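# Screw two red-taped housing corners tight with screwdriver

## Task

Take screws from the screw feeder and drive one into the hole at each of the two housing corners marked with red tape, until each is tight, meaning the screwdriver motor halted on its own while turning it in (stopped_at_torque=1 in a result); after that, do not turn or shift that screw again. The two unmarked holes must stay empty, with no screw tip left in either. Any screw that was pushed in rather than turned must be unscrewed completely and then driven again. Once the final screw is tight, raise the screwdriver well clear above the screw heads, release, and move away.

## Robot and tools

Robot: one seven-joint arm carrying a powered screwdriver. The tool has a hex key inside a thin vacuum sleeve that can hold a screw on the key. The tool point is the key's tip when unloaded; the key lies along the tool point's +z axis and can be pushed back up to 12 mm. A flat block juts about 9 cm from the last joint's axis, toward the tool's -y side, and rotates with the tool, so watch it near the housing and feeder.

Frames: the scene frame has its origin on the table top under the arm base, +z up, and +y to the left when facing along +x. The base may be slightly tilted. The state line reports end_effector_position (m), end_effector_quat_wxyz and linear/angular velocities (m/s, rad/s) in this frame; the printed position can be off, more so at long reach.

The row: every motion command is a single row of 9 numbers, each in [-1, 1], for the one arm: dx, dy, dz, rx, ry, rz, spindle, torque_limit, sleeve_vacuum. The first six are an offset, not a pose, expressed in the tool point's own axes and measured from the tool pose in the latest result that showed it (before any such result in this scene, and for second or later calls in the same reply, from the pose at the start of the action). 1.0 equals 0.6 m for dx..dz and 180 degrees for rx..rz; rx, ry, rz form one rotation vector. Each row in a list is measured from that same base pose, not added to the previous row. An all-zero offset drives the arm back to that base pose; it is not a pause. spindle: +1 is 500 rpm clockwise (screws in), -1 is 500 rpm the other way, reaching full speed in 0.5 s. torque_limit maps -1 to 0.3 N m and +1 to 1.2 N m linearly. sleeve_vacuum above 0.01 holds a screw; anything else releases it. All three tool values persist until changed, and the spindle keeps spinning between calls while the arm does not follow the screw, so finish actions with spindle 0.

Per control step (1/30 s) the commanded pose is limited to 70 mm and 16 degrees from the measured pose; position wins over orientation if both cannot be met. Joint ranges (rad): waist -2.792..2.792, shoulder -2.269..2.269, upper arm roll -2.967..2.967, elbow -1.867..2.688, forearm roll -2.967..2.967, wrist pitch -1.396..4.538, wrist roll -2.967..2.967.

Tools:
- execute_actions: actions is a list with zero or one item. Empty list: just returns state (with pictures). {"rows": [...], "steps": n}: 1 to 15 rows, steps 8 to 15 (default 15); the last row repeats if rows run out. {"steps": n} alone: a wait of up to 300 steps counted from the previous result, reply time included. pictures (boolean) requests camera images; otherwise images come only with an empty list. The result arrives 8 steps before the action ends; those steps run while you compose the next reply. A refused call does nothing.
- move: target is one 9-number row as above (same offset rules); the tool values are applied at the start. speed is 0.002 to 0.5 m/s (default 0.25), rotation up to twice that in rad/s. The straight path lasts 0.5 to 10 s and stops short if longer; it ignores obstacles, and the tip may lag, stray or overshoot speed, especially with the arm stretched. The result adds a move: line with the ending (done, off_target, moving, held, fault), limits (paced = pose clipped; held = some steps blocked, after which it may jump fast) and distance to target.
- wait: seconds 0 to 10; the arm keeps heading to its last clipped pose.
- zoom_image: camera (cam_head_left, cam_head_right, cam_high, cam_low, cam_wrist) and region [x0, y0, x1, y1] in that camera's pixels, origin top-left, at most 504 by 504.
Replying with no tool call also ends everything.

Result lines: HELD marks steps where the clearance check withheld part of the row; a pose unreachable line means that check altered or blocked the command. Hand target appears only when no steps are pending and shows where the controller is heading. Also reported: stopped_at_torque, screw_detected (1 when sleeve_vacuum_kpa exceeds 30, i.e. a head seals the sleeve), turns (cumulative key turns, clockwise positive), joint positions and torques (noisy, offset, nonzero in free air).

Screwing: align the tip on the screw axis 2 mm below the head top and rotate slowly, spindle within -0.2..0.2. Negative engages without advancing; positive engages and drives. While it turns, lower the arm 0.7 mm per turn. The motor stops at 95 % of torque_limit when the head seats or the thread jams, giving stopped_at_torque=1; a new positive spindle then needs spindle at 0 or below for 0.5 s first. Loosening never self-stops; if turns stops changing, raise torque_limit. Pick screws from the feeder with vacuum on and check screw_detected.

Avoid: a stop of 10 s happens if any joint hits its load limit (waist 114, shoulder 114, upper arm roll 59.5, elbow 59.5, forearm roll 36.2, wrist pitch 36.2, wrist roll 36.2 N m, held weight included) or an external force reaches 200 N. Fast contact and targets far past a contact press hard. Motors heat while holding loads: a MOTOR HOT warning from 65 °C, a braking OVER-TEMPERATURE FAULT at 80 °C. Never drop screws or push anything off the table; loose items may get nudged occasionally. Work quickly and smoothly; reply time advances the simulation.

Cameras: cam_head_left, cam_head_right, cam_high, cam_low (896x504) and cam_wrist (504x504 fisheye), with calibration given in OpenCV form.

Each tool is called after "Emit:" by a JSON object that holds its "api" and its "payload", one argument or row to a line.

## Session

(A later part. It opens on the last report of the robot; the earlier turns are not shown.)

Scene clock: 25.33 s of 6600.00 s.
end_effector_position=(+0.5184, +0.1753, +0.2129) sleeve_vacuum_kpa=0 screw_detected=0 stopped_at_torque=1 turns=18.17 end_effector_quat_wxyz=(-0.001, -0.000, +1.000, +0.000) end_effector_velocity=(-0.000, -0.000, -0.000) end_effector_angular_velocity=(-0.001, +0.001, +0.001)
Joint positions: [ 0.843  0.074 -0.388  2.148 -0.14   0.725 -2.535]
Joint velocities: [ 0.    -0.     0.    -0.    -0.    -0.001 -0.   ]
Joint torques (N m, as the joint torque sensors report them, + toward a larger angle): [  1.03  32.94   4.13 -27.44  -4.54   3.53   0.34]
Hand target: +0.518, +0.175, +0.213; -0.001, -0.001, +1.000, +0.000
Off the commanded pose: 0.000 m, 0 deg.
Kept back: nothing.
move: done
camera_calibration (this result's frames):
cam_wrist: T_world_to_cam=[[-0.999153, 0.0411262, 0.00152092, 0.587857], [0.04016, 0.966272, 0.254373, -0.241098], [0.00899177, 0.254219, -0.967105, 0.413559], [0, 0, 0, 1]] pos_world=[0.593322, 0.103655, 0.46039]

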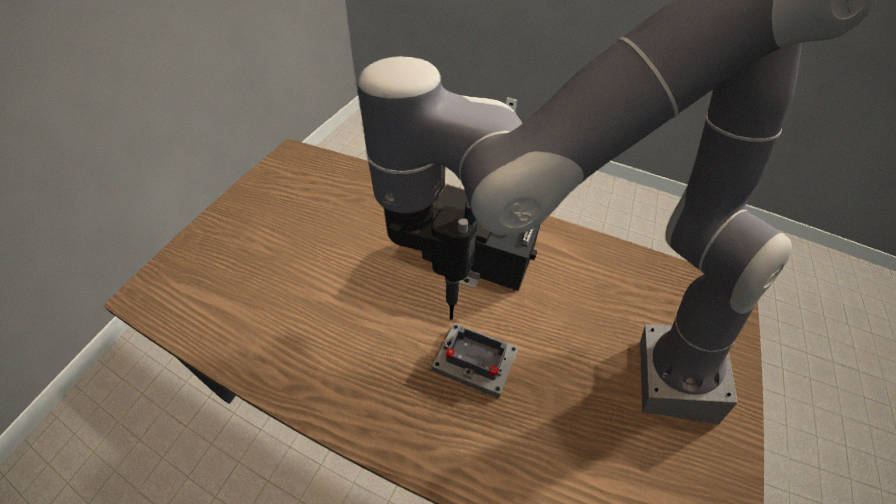

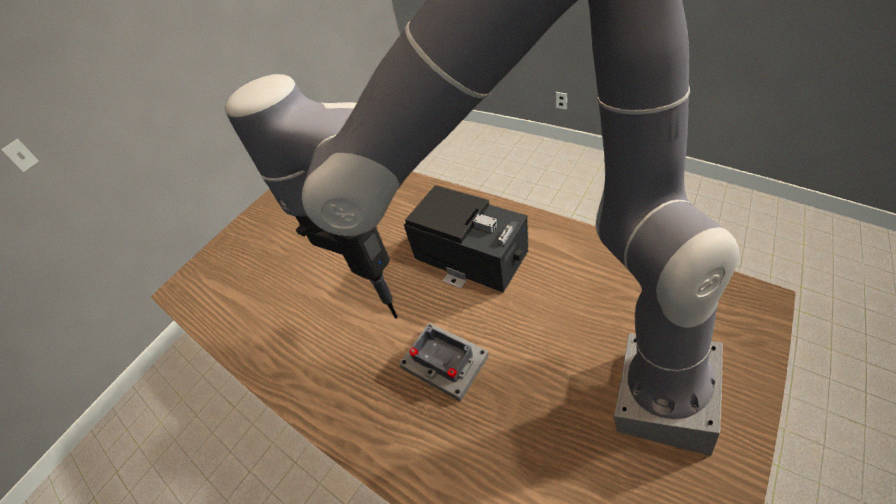

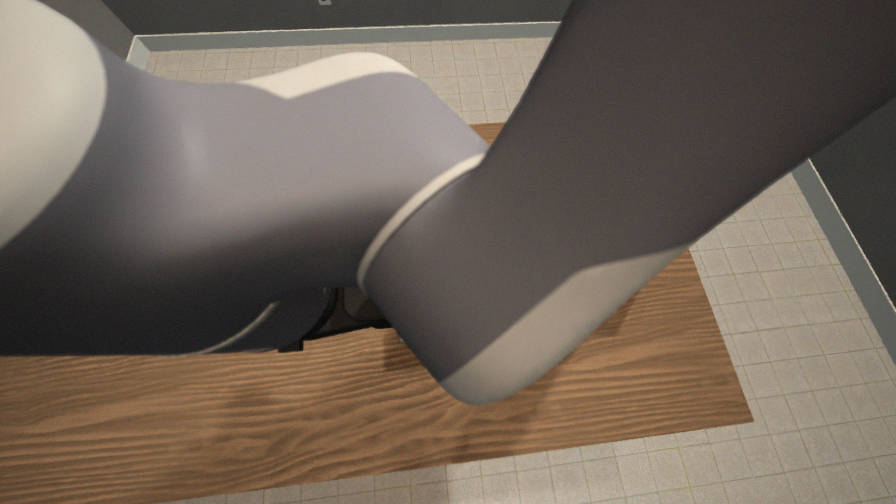

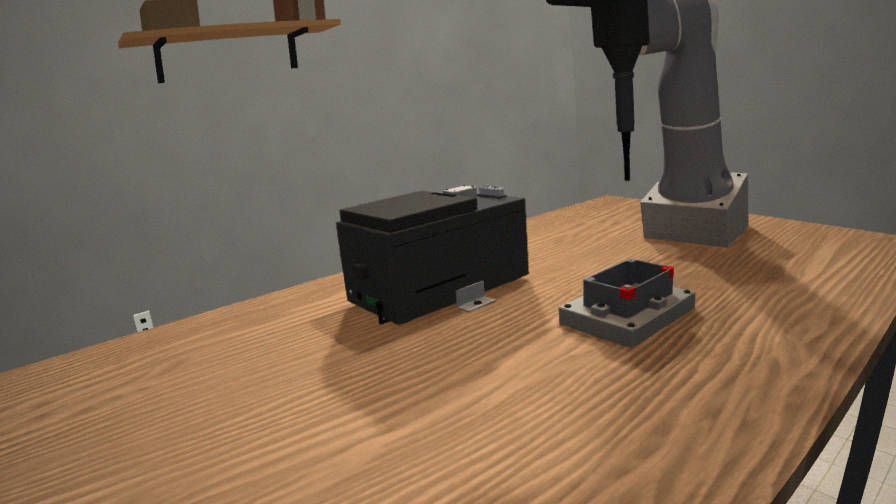

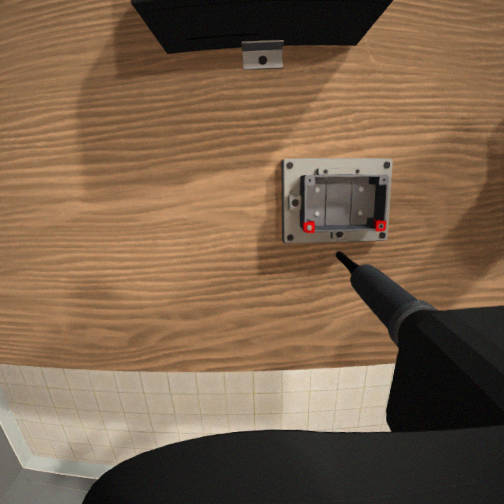

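Target (0.455,−0.1495): dx=+0.0634/0.6=0.1057, dy=−0.3248/0.6=−0.5413.

Emit:
{"api": "move", "payload": {
  "target": [0.1057,-0.5413,0,0,0,0.5,0,0,0],
  "speed": 0.25
}}

Emit:
{"api": "move", "payload": {
  "target": [0,0,0.0593,0,0,0,0,0,0],
  "speed": 0.05
}}

Emit:
{"api": "zoom_image", "payload": {
  "camera": "cam_wrist",
  "region": [308,224,368,284]
}}

Scene clock: 29.17 s of 6600.00 s.
end_effector_position=(+0.4555, -0.1498, +0.2136) sleeve_vacuum_kpa=0 screw_detected=0 stopped_at_torque=1 turns=18.17 end_effector_quat_wxyz=(+0.000, +0.706, +0.708, -0.001) end_effector_velocity=(-0.000, -0.000, -0.000) end_effector_angular_velocity=(+0.000, +0.000, -0.001)
Joint positions: [ 0.22   0.356 -0.633  2.438 -0.132  0.78  -1.82 ]
Joint velocities: [ 0.    -0.    -0.001  0.    -0.     0.     0.001]
Joint torques (N m, as the joint torque sensors report them, + toward a larger angle): [ -6.77  18.55   1.37 -27.43  -2.66   4.71   0.25]
Hand target: +0.456, -0.150, +0.214; +0.000, +0.707, +0.707, -0.001
Off the commanded pose: 0.001 m, 0 deg.
Kept back: nothing.
move: done
camera_calibration (this result's frames):
cam_wrist: T_world_to_cam=[[0.0400211, 0.999197, -0.00180478, 0.209207], [0.966582, -0.0382569, 0.253485, -0.4969], [0.253213, -0.0118892, -0.967338, 0.346402], [0, 0, 0, 1]] pos_world=[0.384209, -0.22393, 0.461422]

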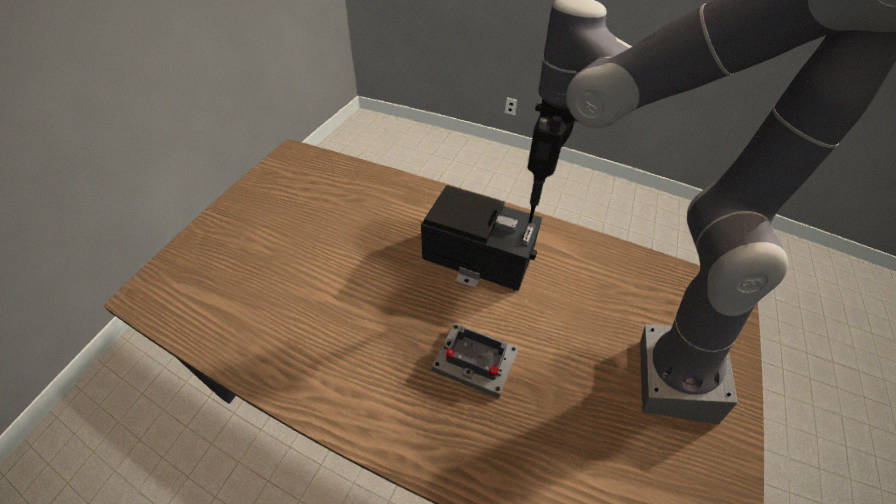

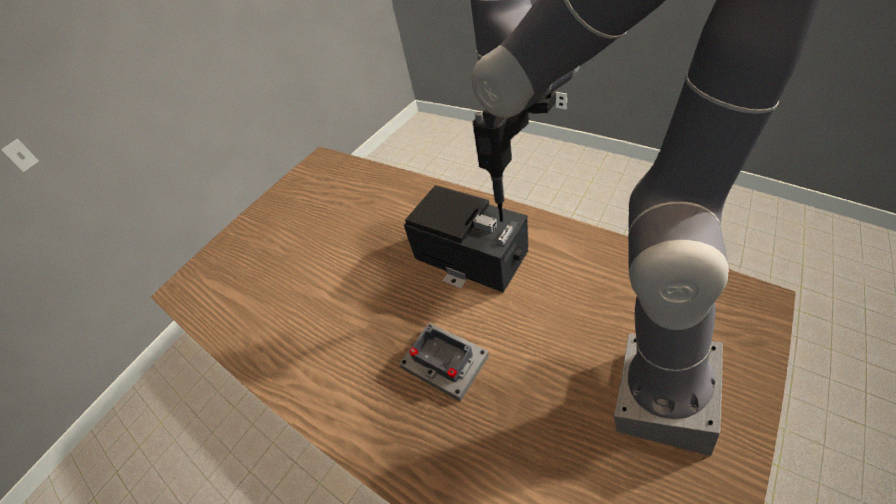

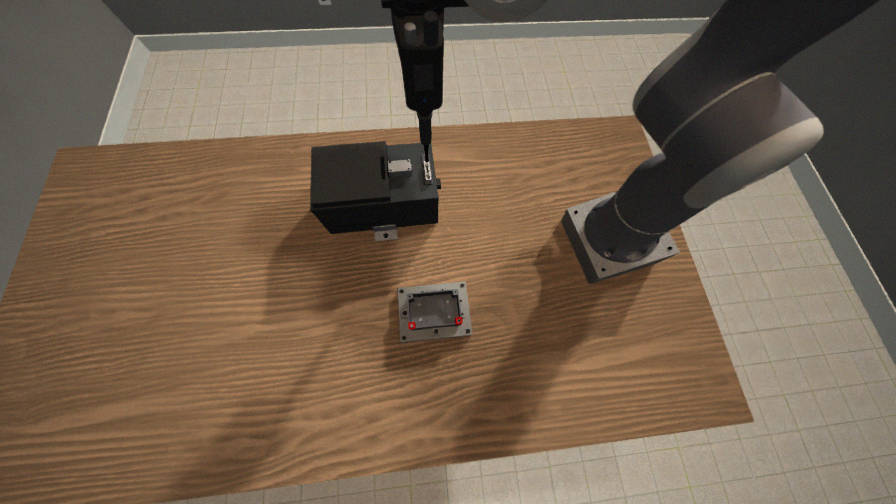

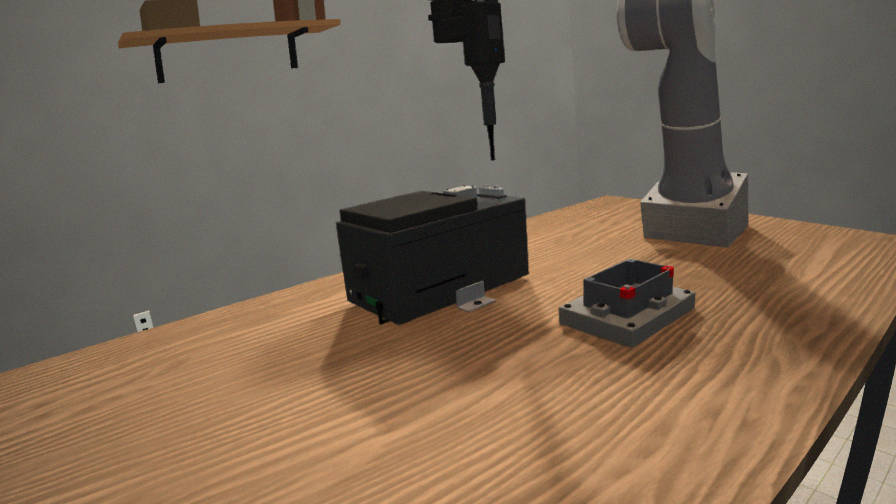

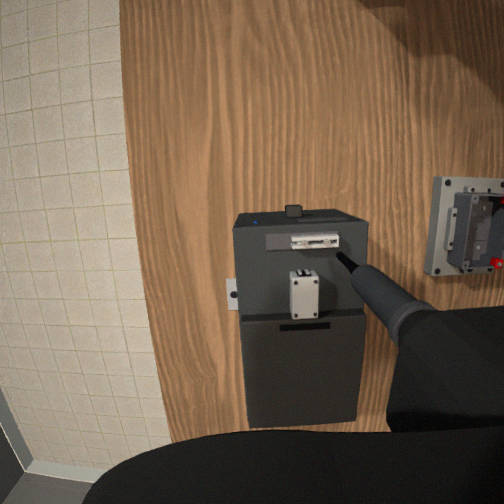

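Scene clock: 30.17 s of 6600.00 s.
end_effector_position=(+0.4554, -0.1498, +0.1780) sleeve_vacuum_kpa=0 screw_detected=0 stopped_at_torque=1 turns=18.17 end_effector_quat_wxyz=(+0.000, +0.706, +0.708, -0.001) end_effector_velocity=(+0.000, -0.000, -0.000) end_effector_angular_velocity=(+0.000, -0.000, +0.000)
Joint positions: [ 0.269  0.259 -0.694  2.471 -0.075  0.902 -1.87 ]
Joint velocities: [ 0.001 -0.    -0.002  0.     0.     0.001 -0.001]
Joint torques (N m, as the joint torque sensors report them, + toward a larger angle): [ -5.77  19.68  -0.01 -24.65  -1.99   4.67  -0.36]
Hand target: +0.455, -0.150, +0.178; +0.000, +0.706, +0.708, -0.001
Off the commanded pose: 0.000 m, 0 deg.
Kept back: nothing.
move: done
camera_calibration (this result's frames):
cam_wrist: T_world_to_cam=[[0.0398262, 0.999205, -0.00180835, 0.209269], [0.966667, -0.0380711, 0.25319, -0.487678], [0.25292, -0.0118317, -0.967415, 0.312132], [0, 0, 0, 1]] pos_world=[0.384143, -0.223976, 0.425815]

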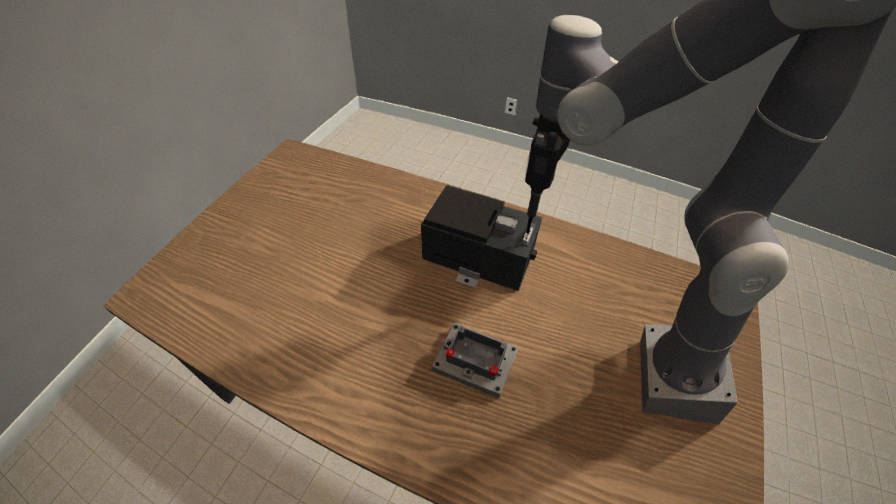

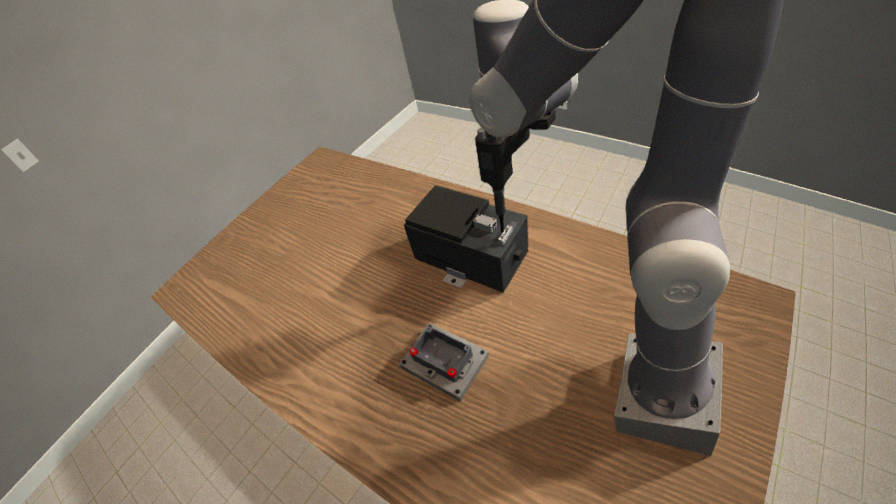

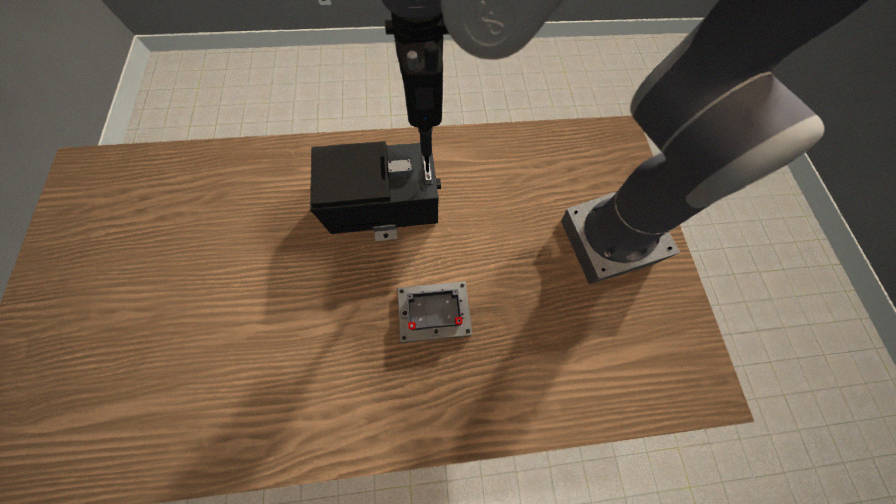

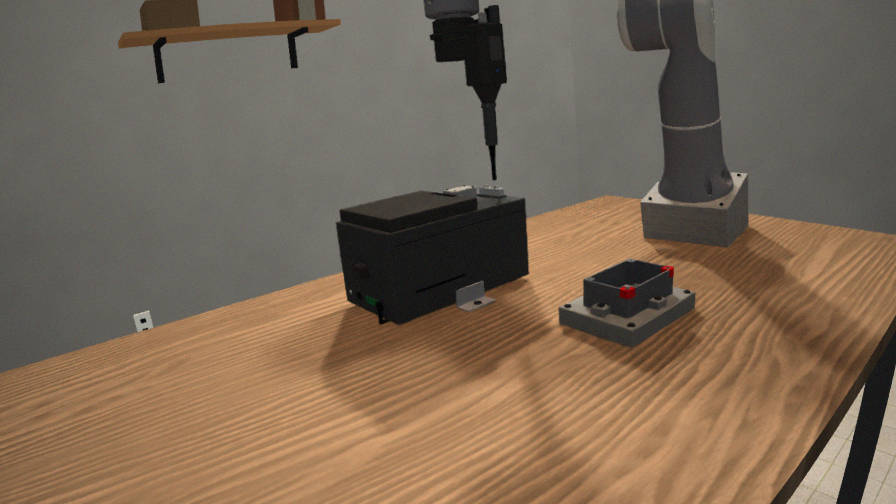

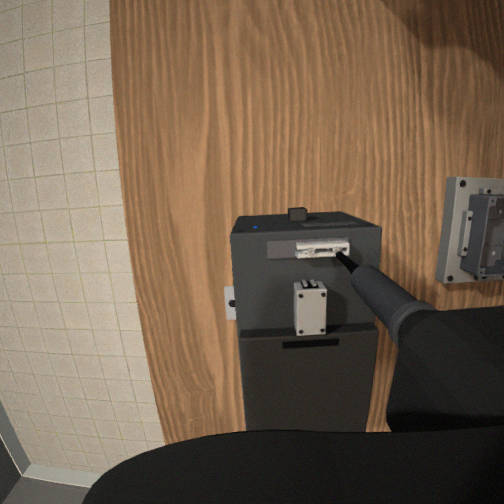

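Region (308, 224, 368, 284) of cam_wrist's 504x504 image, scaled by 8.400, with more detail than that image has.

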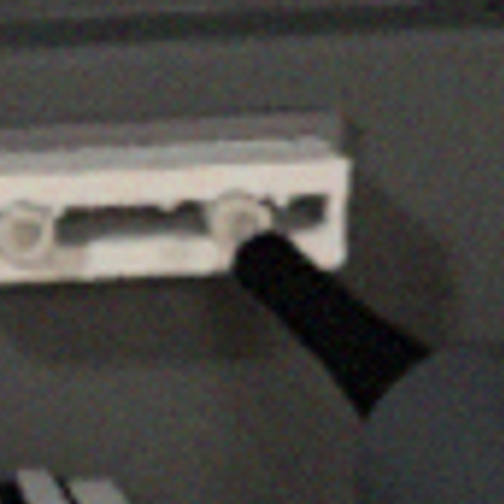

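Emit:
{"api": "move", "payload": {
  "target": [0.0014,-0.0018,0.0012,0,0,0,0,0,0],
  "speed": 0.01
}}

Emit:
{"api": "zoom_image", "payload": {
  "camera": "cam_wrist",
  "region": [308,224,368,284]
}}

Scene clock: 31.10 s of 6600.00 s.
end_effector_position=(+0.4543, -0.1490, +0.1773) sleeve_vacuum_kpa=0 screw_detected=0 stopped_at_torque=1 turns=18.17 end_effector_quat_wxyz=(+0.000, +0.706, +0.708, -0.001) end_effector_velocity=(+0.000, -0.000, +0.000) end_effector_angular_velocity=(-0.000, -0.000, +0.000)
Joint positions: [ 0.268  0.26  -0.692  2.475 -0.076  0.905 -1.868]
Joint velocities: [-0.001  0.     0.001  0.     0.     0.    -0.   ]
Joint torques (N m, as the joint torque sensors report them, + toward a larger angle): [ -7.43  20.67   1.88 -23.57  -3.44   4.5    0.47]
Hand target: +0.454, -0.149, +0.177; +0.000, +0.706, +0.708, -0.001
Off the commanded pose: 0.000 m, 0 deg.
Kept back: nothing.
move: done
camera_calibration (this result's frames):
cam_wrist: T_world_to_cam=[[0.0400582, 0.999196, -0.00157875, 0.208319], [0.966665, -0.038354, 0.253156, -0.486453], [0.252892, -0.0116671, -0.967424, 0.311759], [0, 0, 0, 1]] pos_world=[0.383051, -0.223171, 0.425081]

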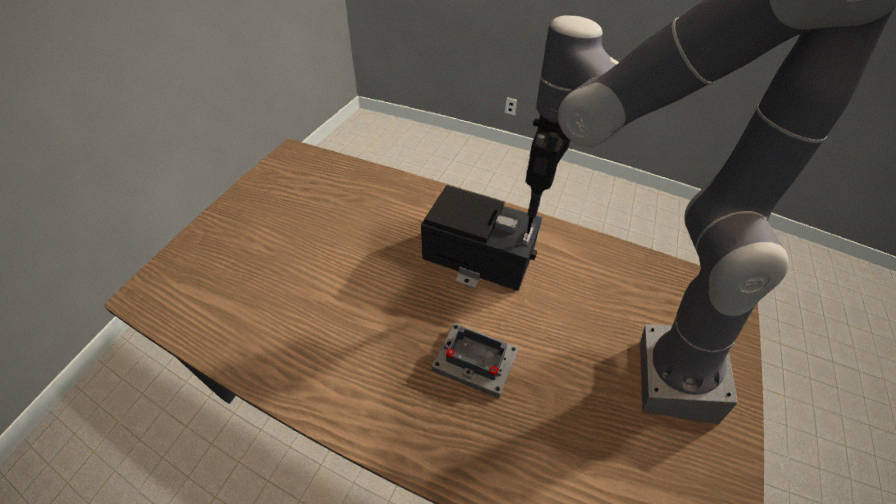

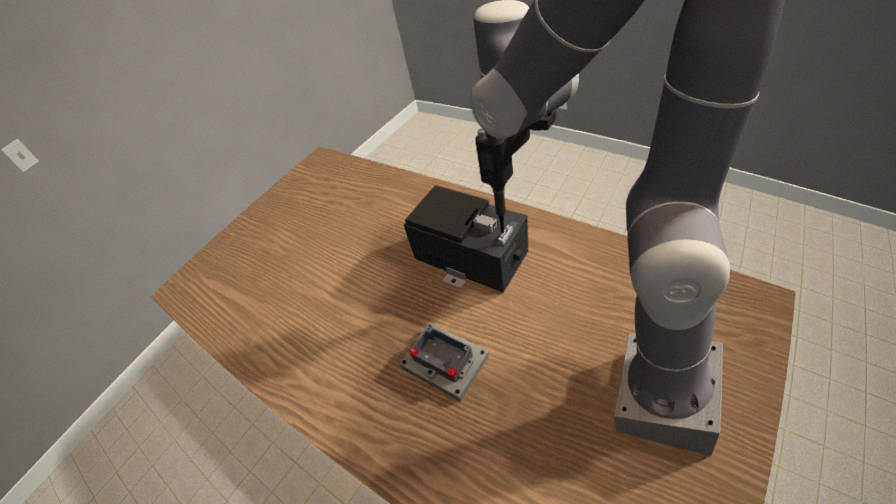

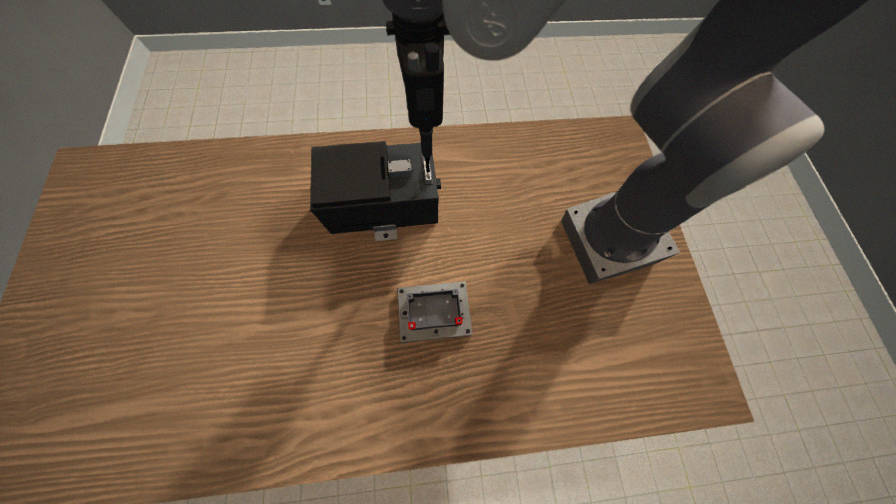

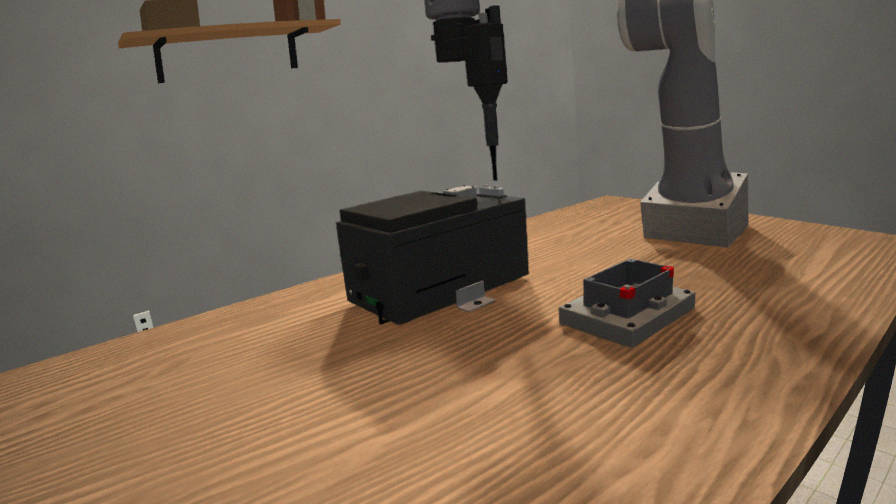

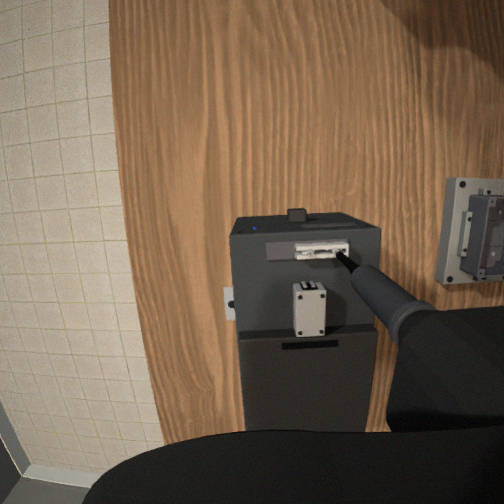

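Region (308, 224, 368, 284) of cam_wrist's 504x504 image, scaled by 8.400, with more detail than that image has.

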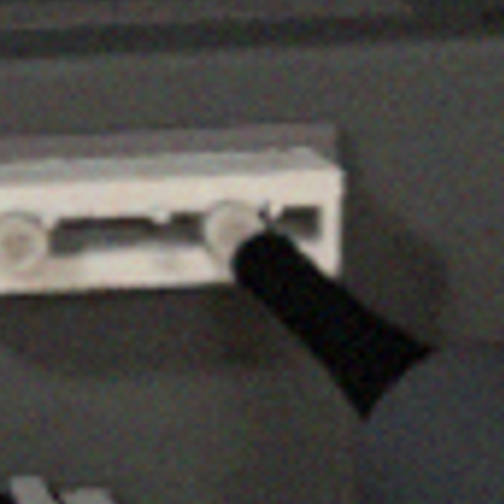

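Emit:
{"api": "move", "payload": {
  "target": [0,0,0.0125,0,0,0,0,0,1],
  "speed": 0.02
}}

Emit:
{"api": "move", "payload": {
  "target": [0,0,0.0075,0,0,0,-0.15,0,1],
  "speed": 0.005
}}

Emit:
{"api": "move", "payload": {
  "target": [0,0,-0.08,0,0,0,0,0,1],
  "speed": 0.05
}}

Scene clock: 32.03 s of 6600.00 s.
end_effector_position=(+0.4543, -0.1490, +0.1698) sleeve_vacuum_kpa=14 screw_detected=0 stopped_at_torque=1 turns=18.17 end_effector_quat_wxyz=(+0.000, +0.706, +0.708, -0.001) end_effector_velocity=(+0.000, -0.000, -0.000) end_effector_angular_velocity=(-0.000, -0.001, -0.000)
Joint positions: [ 0.282  0.236 -0.707  2.479 -0.058  0.93  -1.883]
Joint velocities: [ 0.001 -0.    -0.001 -0.     0.     0.001 -0.   ]
Joint torques (N m, as the joint torque sensors report them, + toward a larger angle): [ -5.52  19.96  -0.01 -23.14  -1.95   4.59  -0.3 ]
Hand target: +0.454, -0.149, +0.170; +0.000, +0.706, +0.708, -0.001
Off the commanded pose: 0.000 m, 0 deg.
Kept back: nothing.
move: done
camera_calibration (this result's frames):
cam_wrist: T_world_to_cam=[[0.0398164, 0.999205, -0.00177119, 0.208488], [0.966697, -0.0380724, 0.253076, -0.484542], [0.252807, -0.0117888, -0.967445, 0.304574], [0, 0, 0, 1]] pos_world=[0.383105, -0.22318, 0.417653]

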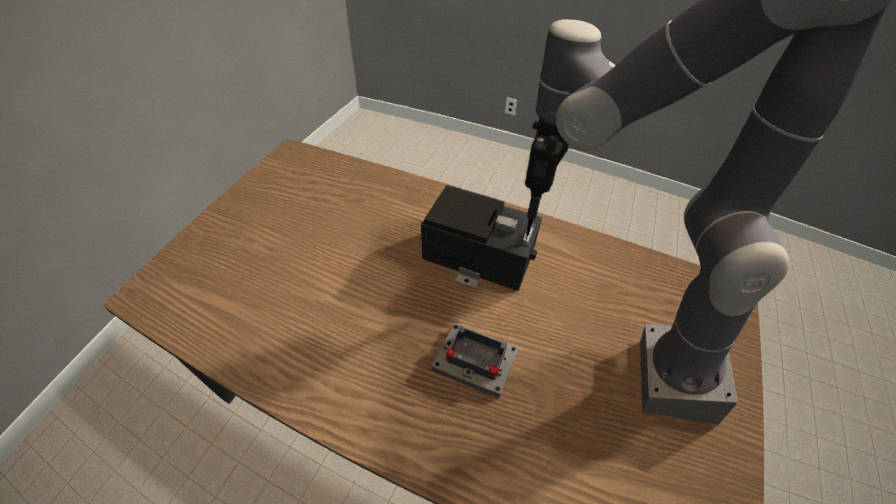

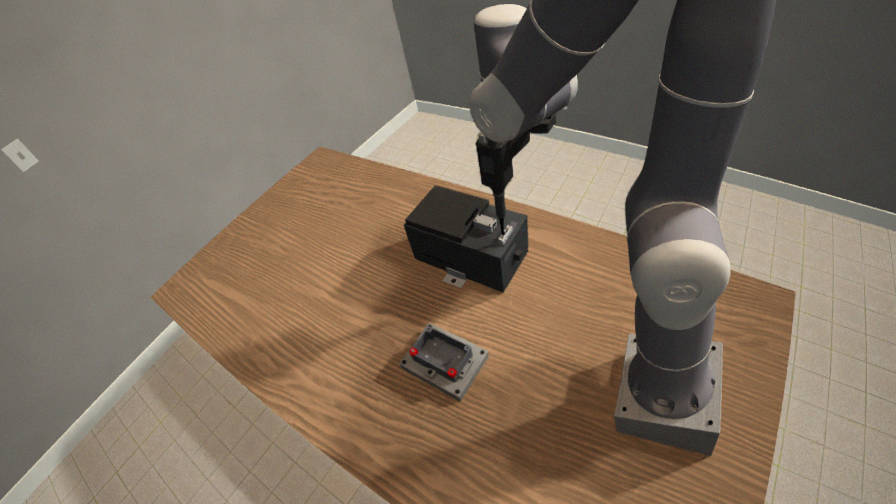

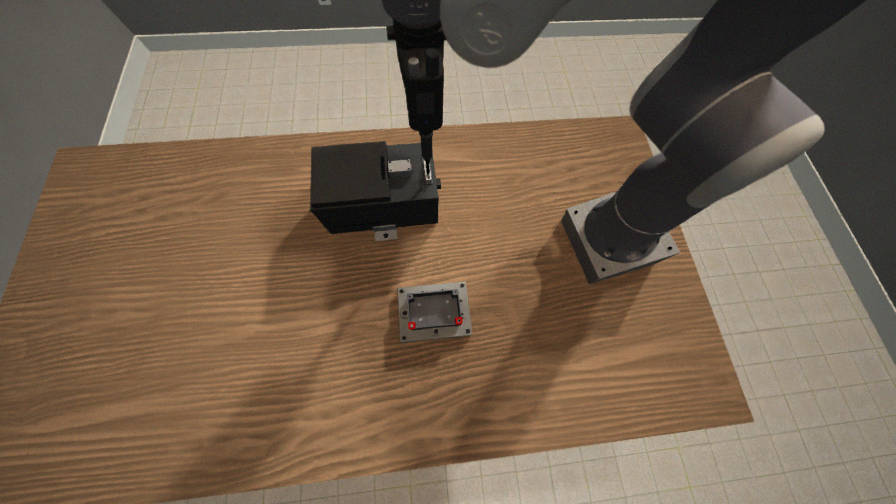

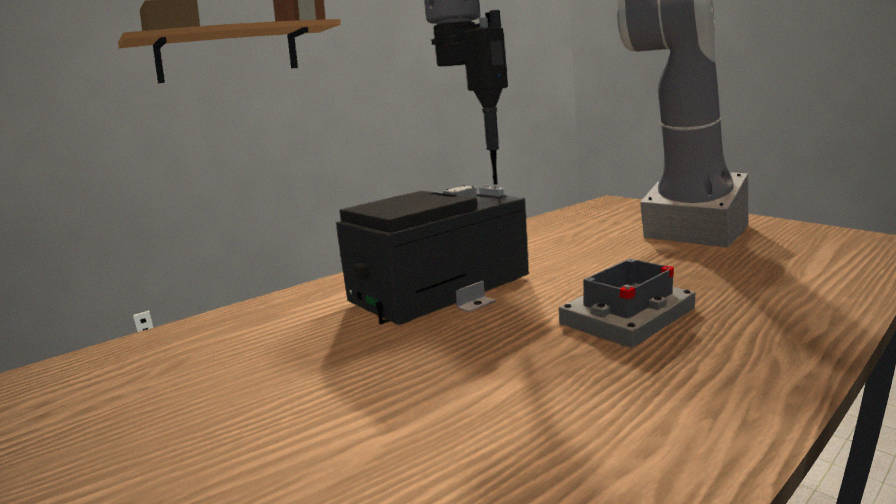

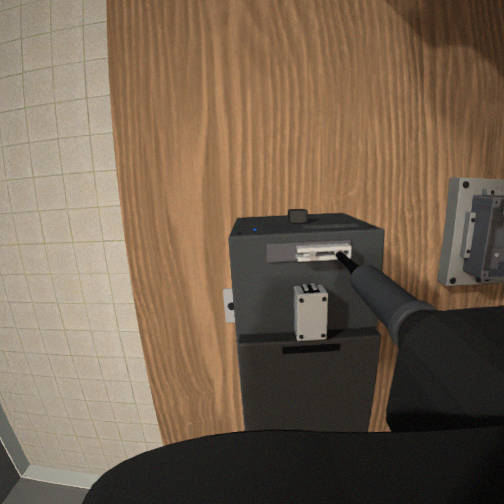

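Scene clock: 33.17 s of 6600.00 s.
end_effector_position=(+0.4547, -0.1492, +0.1656) sleeve_vacuum_kpa=40 screw_detected=1 stopped_at_torque=1 turns=16.78 end_effector_quat_wxyz=(+0.001, +0.706, +0.708, -0.001) end_effector_velocity=(-0.000, -0.000, -0.000) end_effector_angular_velocity=(-0.000, -0.000, -0.000)
Joint positions: [ 0.292  0.222 -0.717  2.481 -0.047  0.945 -1.892]
Joint velocities: [ 0.001  0.    -0.001  0.    -0.     0.    -0.   ]
Joint torques (N m, as the joint torque sensors report them, + toward a larger angle): [ -5.37  19.27   0.18 -21.11  -1.63   4.19  -0.3 ]
Hand target: +0.454, -0.149, +0.165; +0.000, +0.706, +0.708, -0.001
Off the commanded pose: 0.001 m, 0 deg.
Kept back: nothing.
move: done
camera_calibration (this result's frames):
cam_wrist: T_world_to_cam=[[0.0396606, 0.999211, -0.00219607, 0.208854], [0.966529, -0.0378057, 0.253757, -0.483857], [0.253474, -0.0121867, -0.967266, 0.299979], [0, 0, 0, 1]] pos_world=[0.383342, -0.223326, 0.4134]

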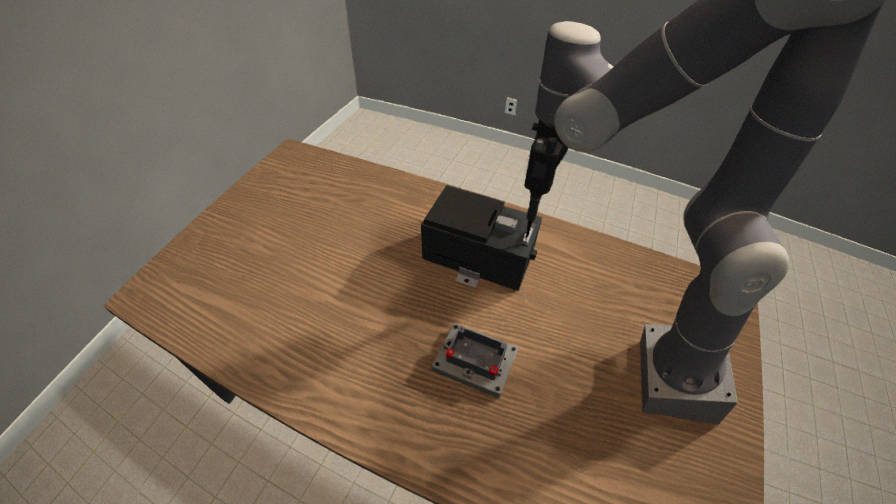

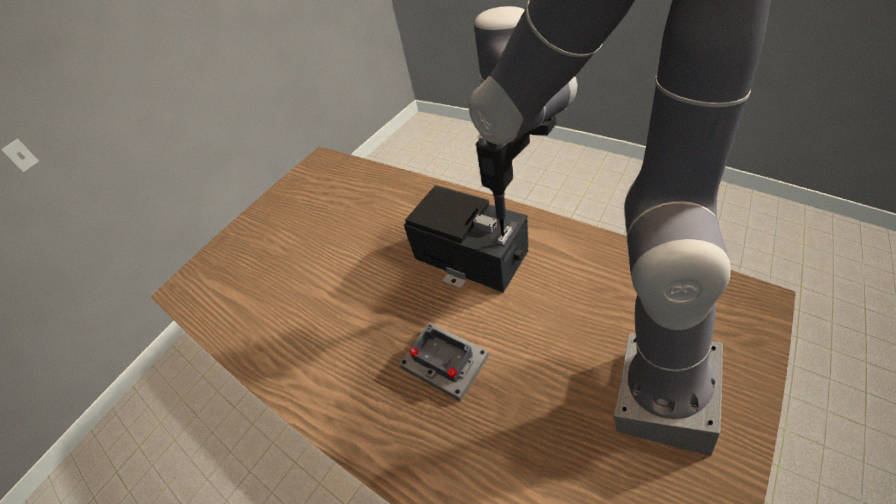

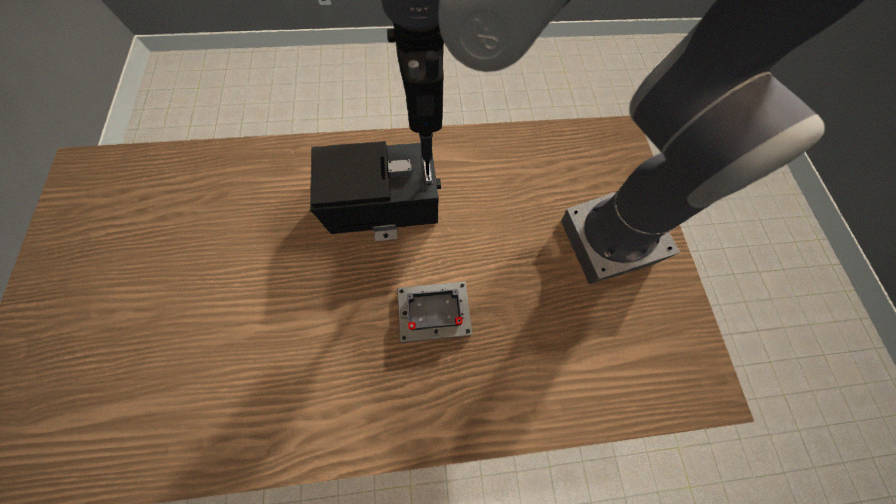

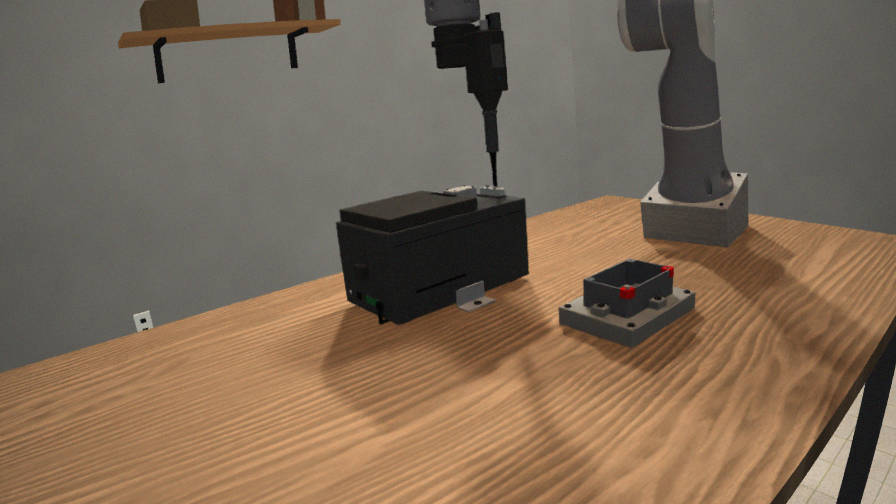

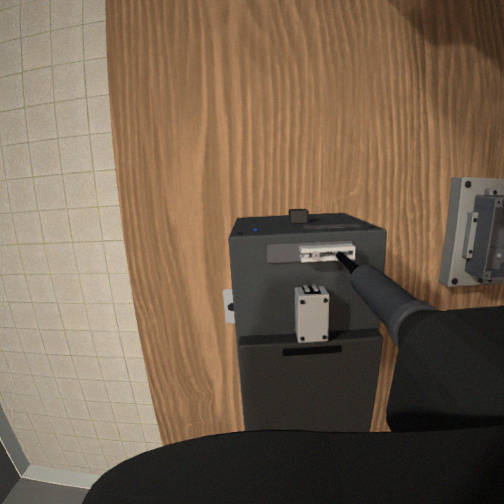

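Scene clock: 34.63 s of 6600.00 s.
end_effector_position=(+0.4548, -0.1491, +0.2136) sleeve_vacuum_kpa=40 screw_detected=1 stopped_at_torque=1 turns=16.49 end_effector_quat_wxyz=(+0.001, +0.706, +0.708, -0.001) end_effector_velocity=(-0.000, +0.000, +0.000) end_effector_angular_velocity=(+0.000, +0.001, +0.000)
Joint positions: [ 0.22   0.359 -0.632  2.442 -0.135  0.78  -1.817]
Joint velocities: [-0.001  0.     0.001 -0.     0.    -0.001  0.   ]
Joint torques (N m, as the joint torque sensors report them, + toward a larger angle): [ -6.71  19.5    2.72 -27.53  -4.05   4.22   0.38]
Hand target: +0.455, -0.149, +0.214; +0.001, +0.706, +0.708, -0.001
Off the commanded pose: 0.000 m, 0 deg.
Kept back: nothing.
move: done
camera_calibration (this result's frames):
cam_wrist: T_world_to_cam=[[0.0397921, 0.999206, -0.00213411, 0.208736], [0.96649, -0.037947, 0.253883, -0.496094], [0.253601, -0.0121651, -0.967233, 0.346316], [0, 0, 0, 1]] pos_world=[0.383338, -0.223182, 0.461363]

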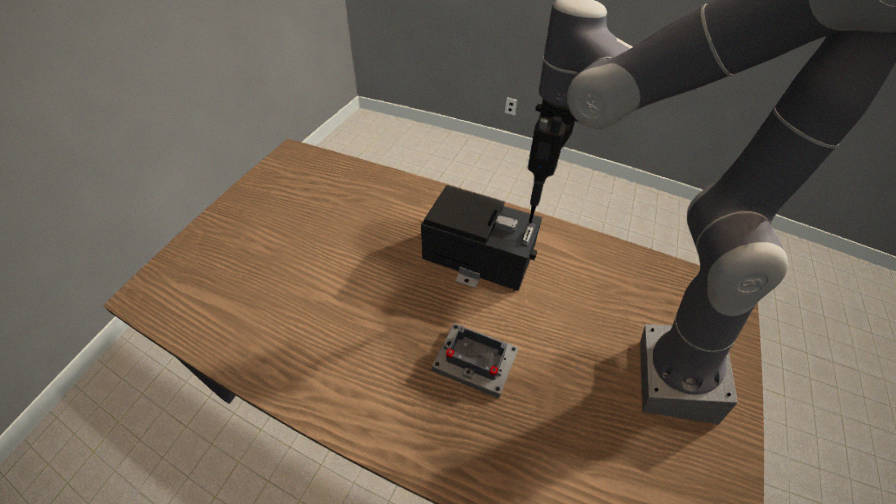

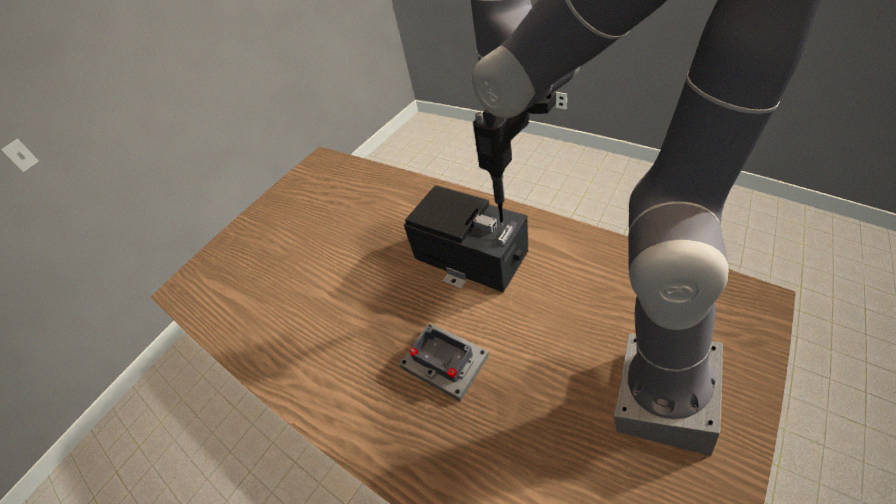

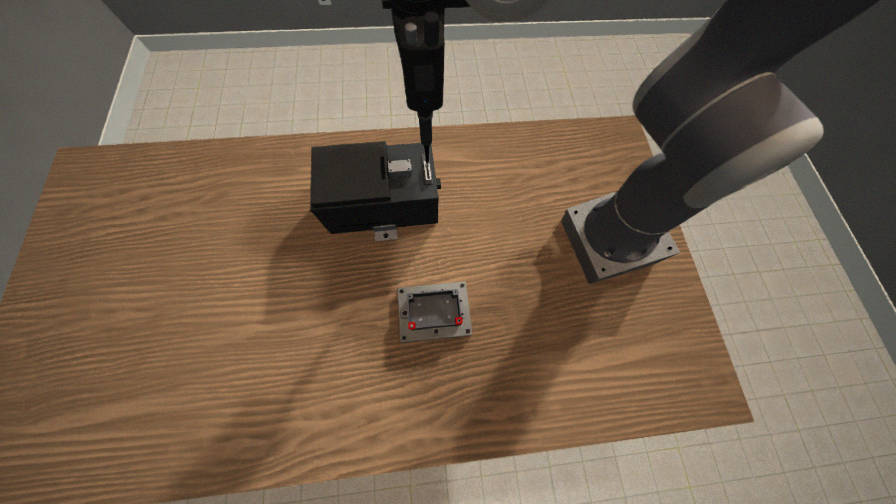

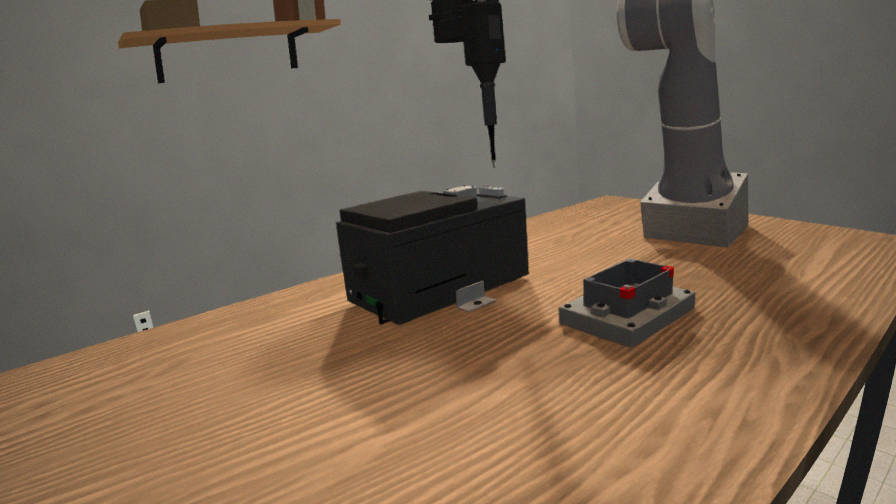

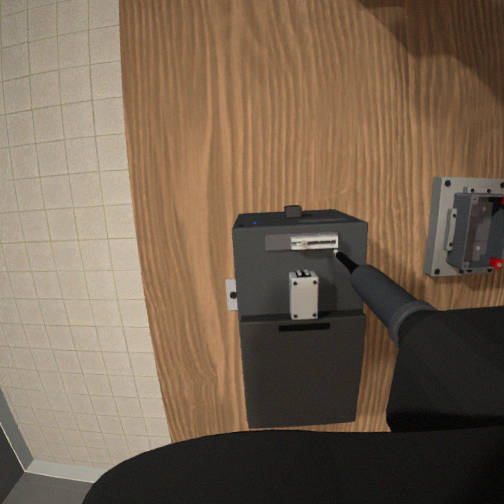

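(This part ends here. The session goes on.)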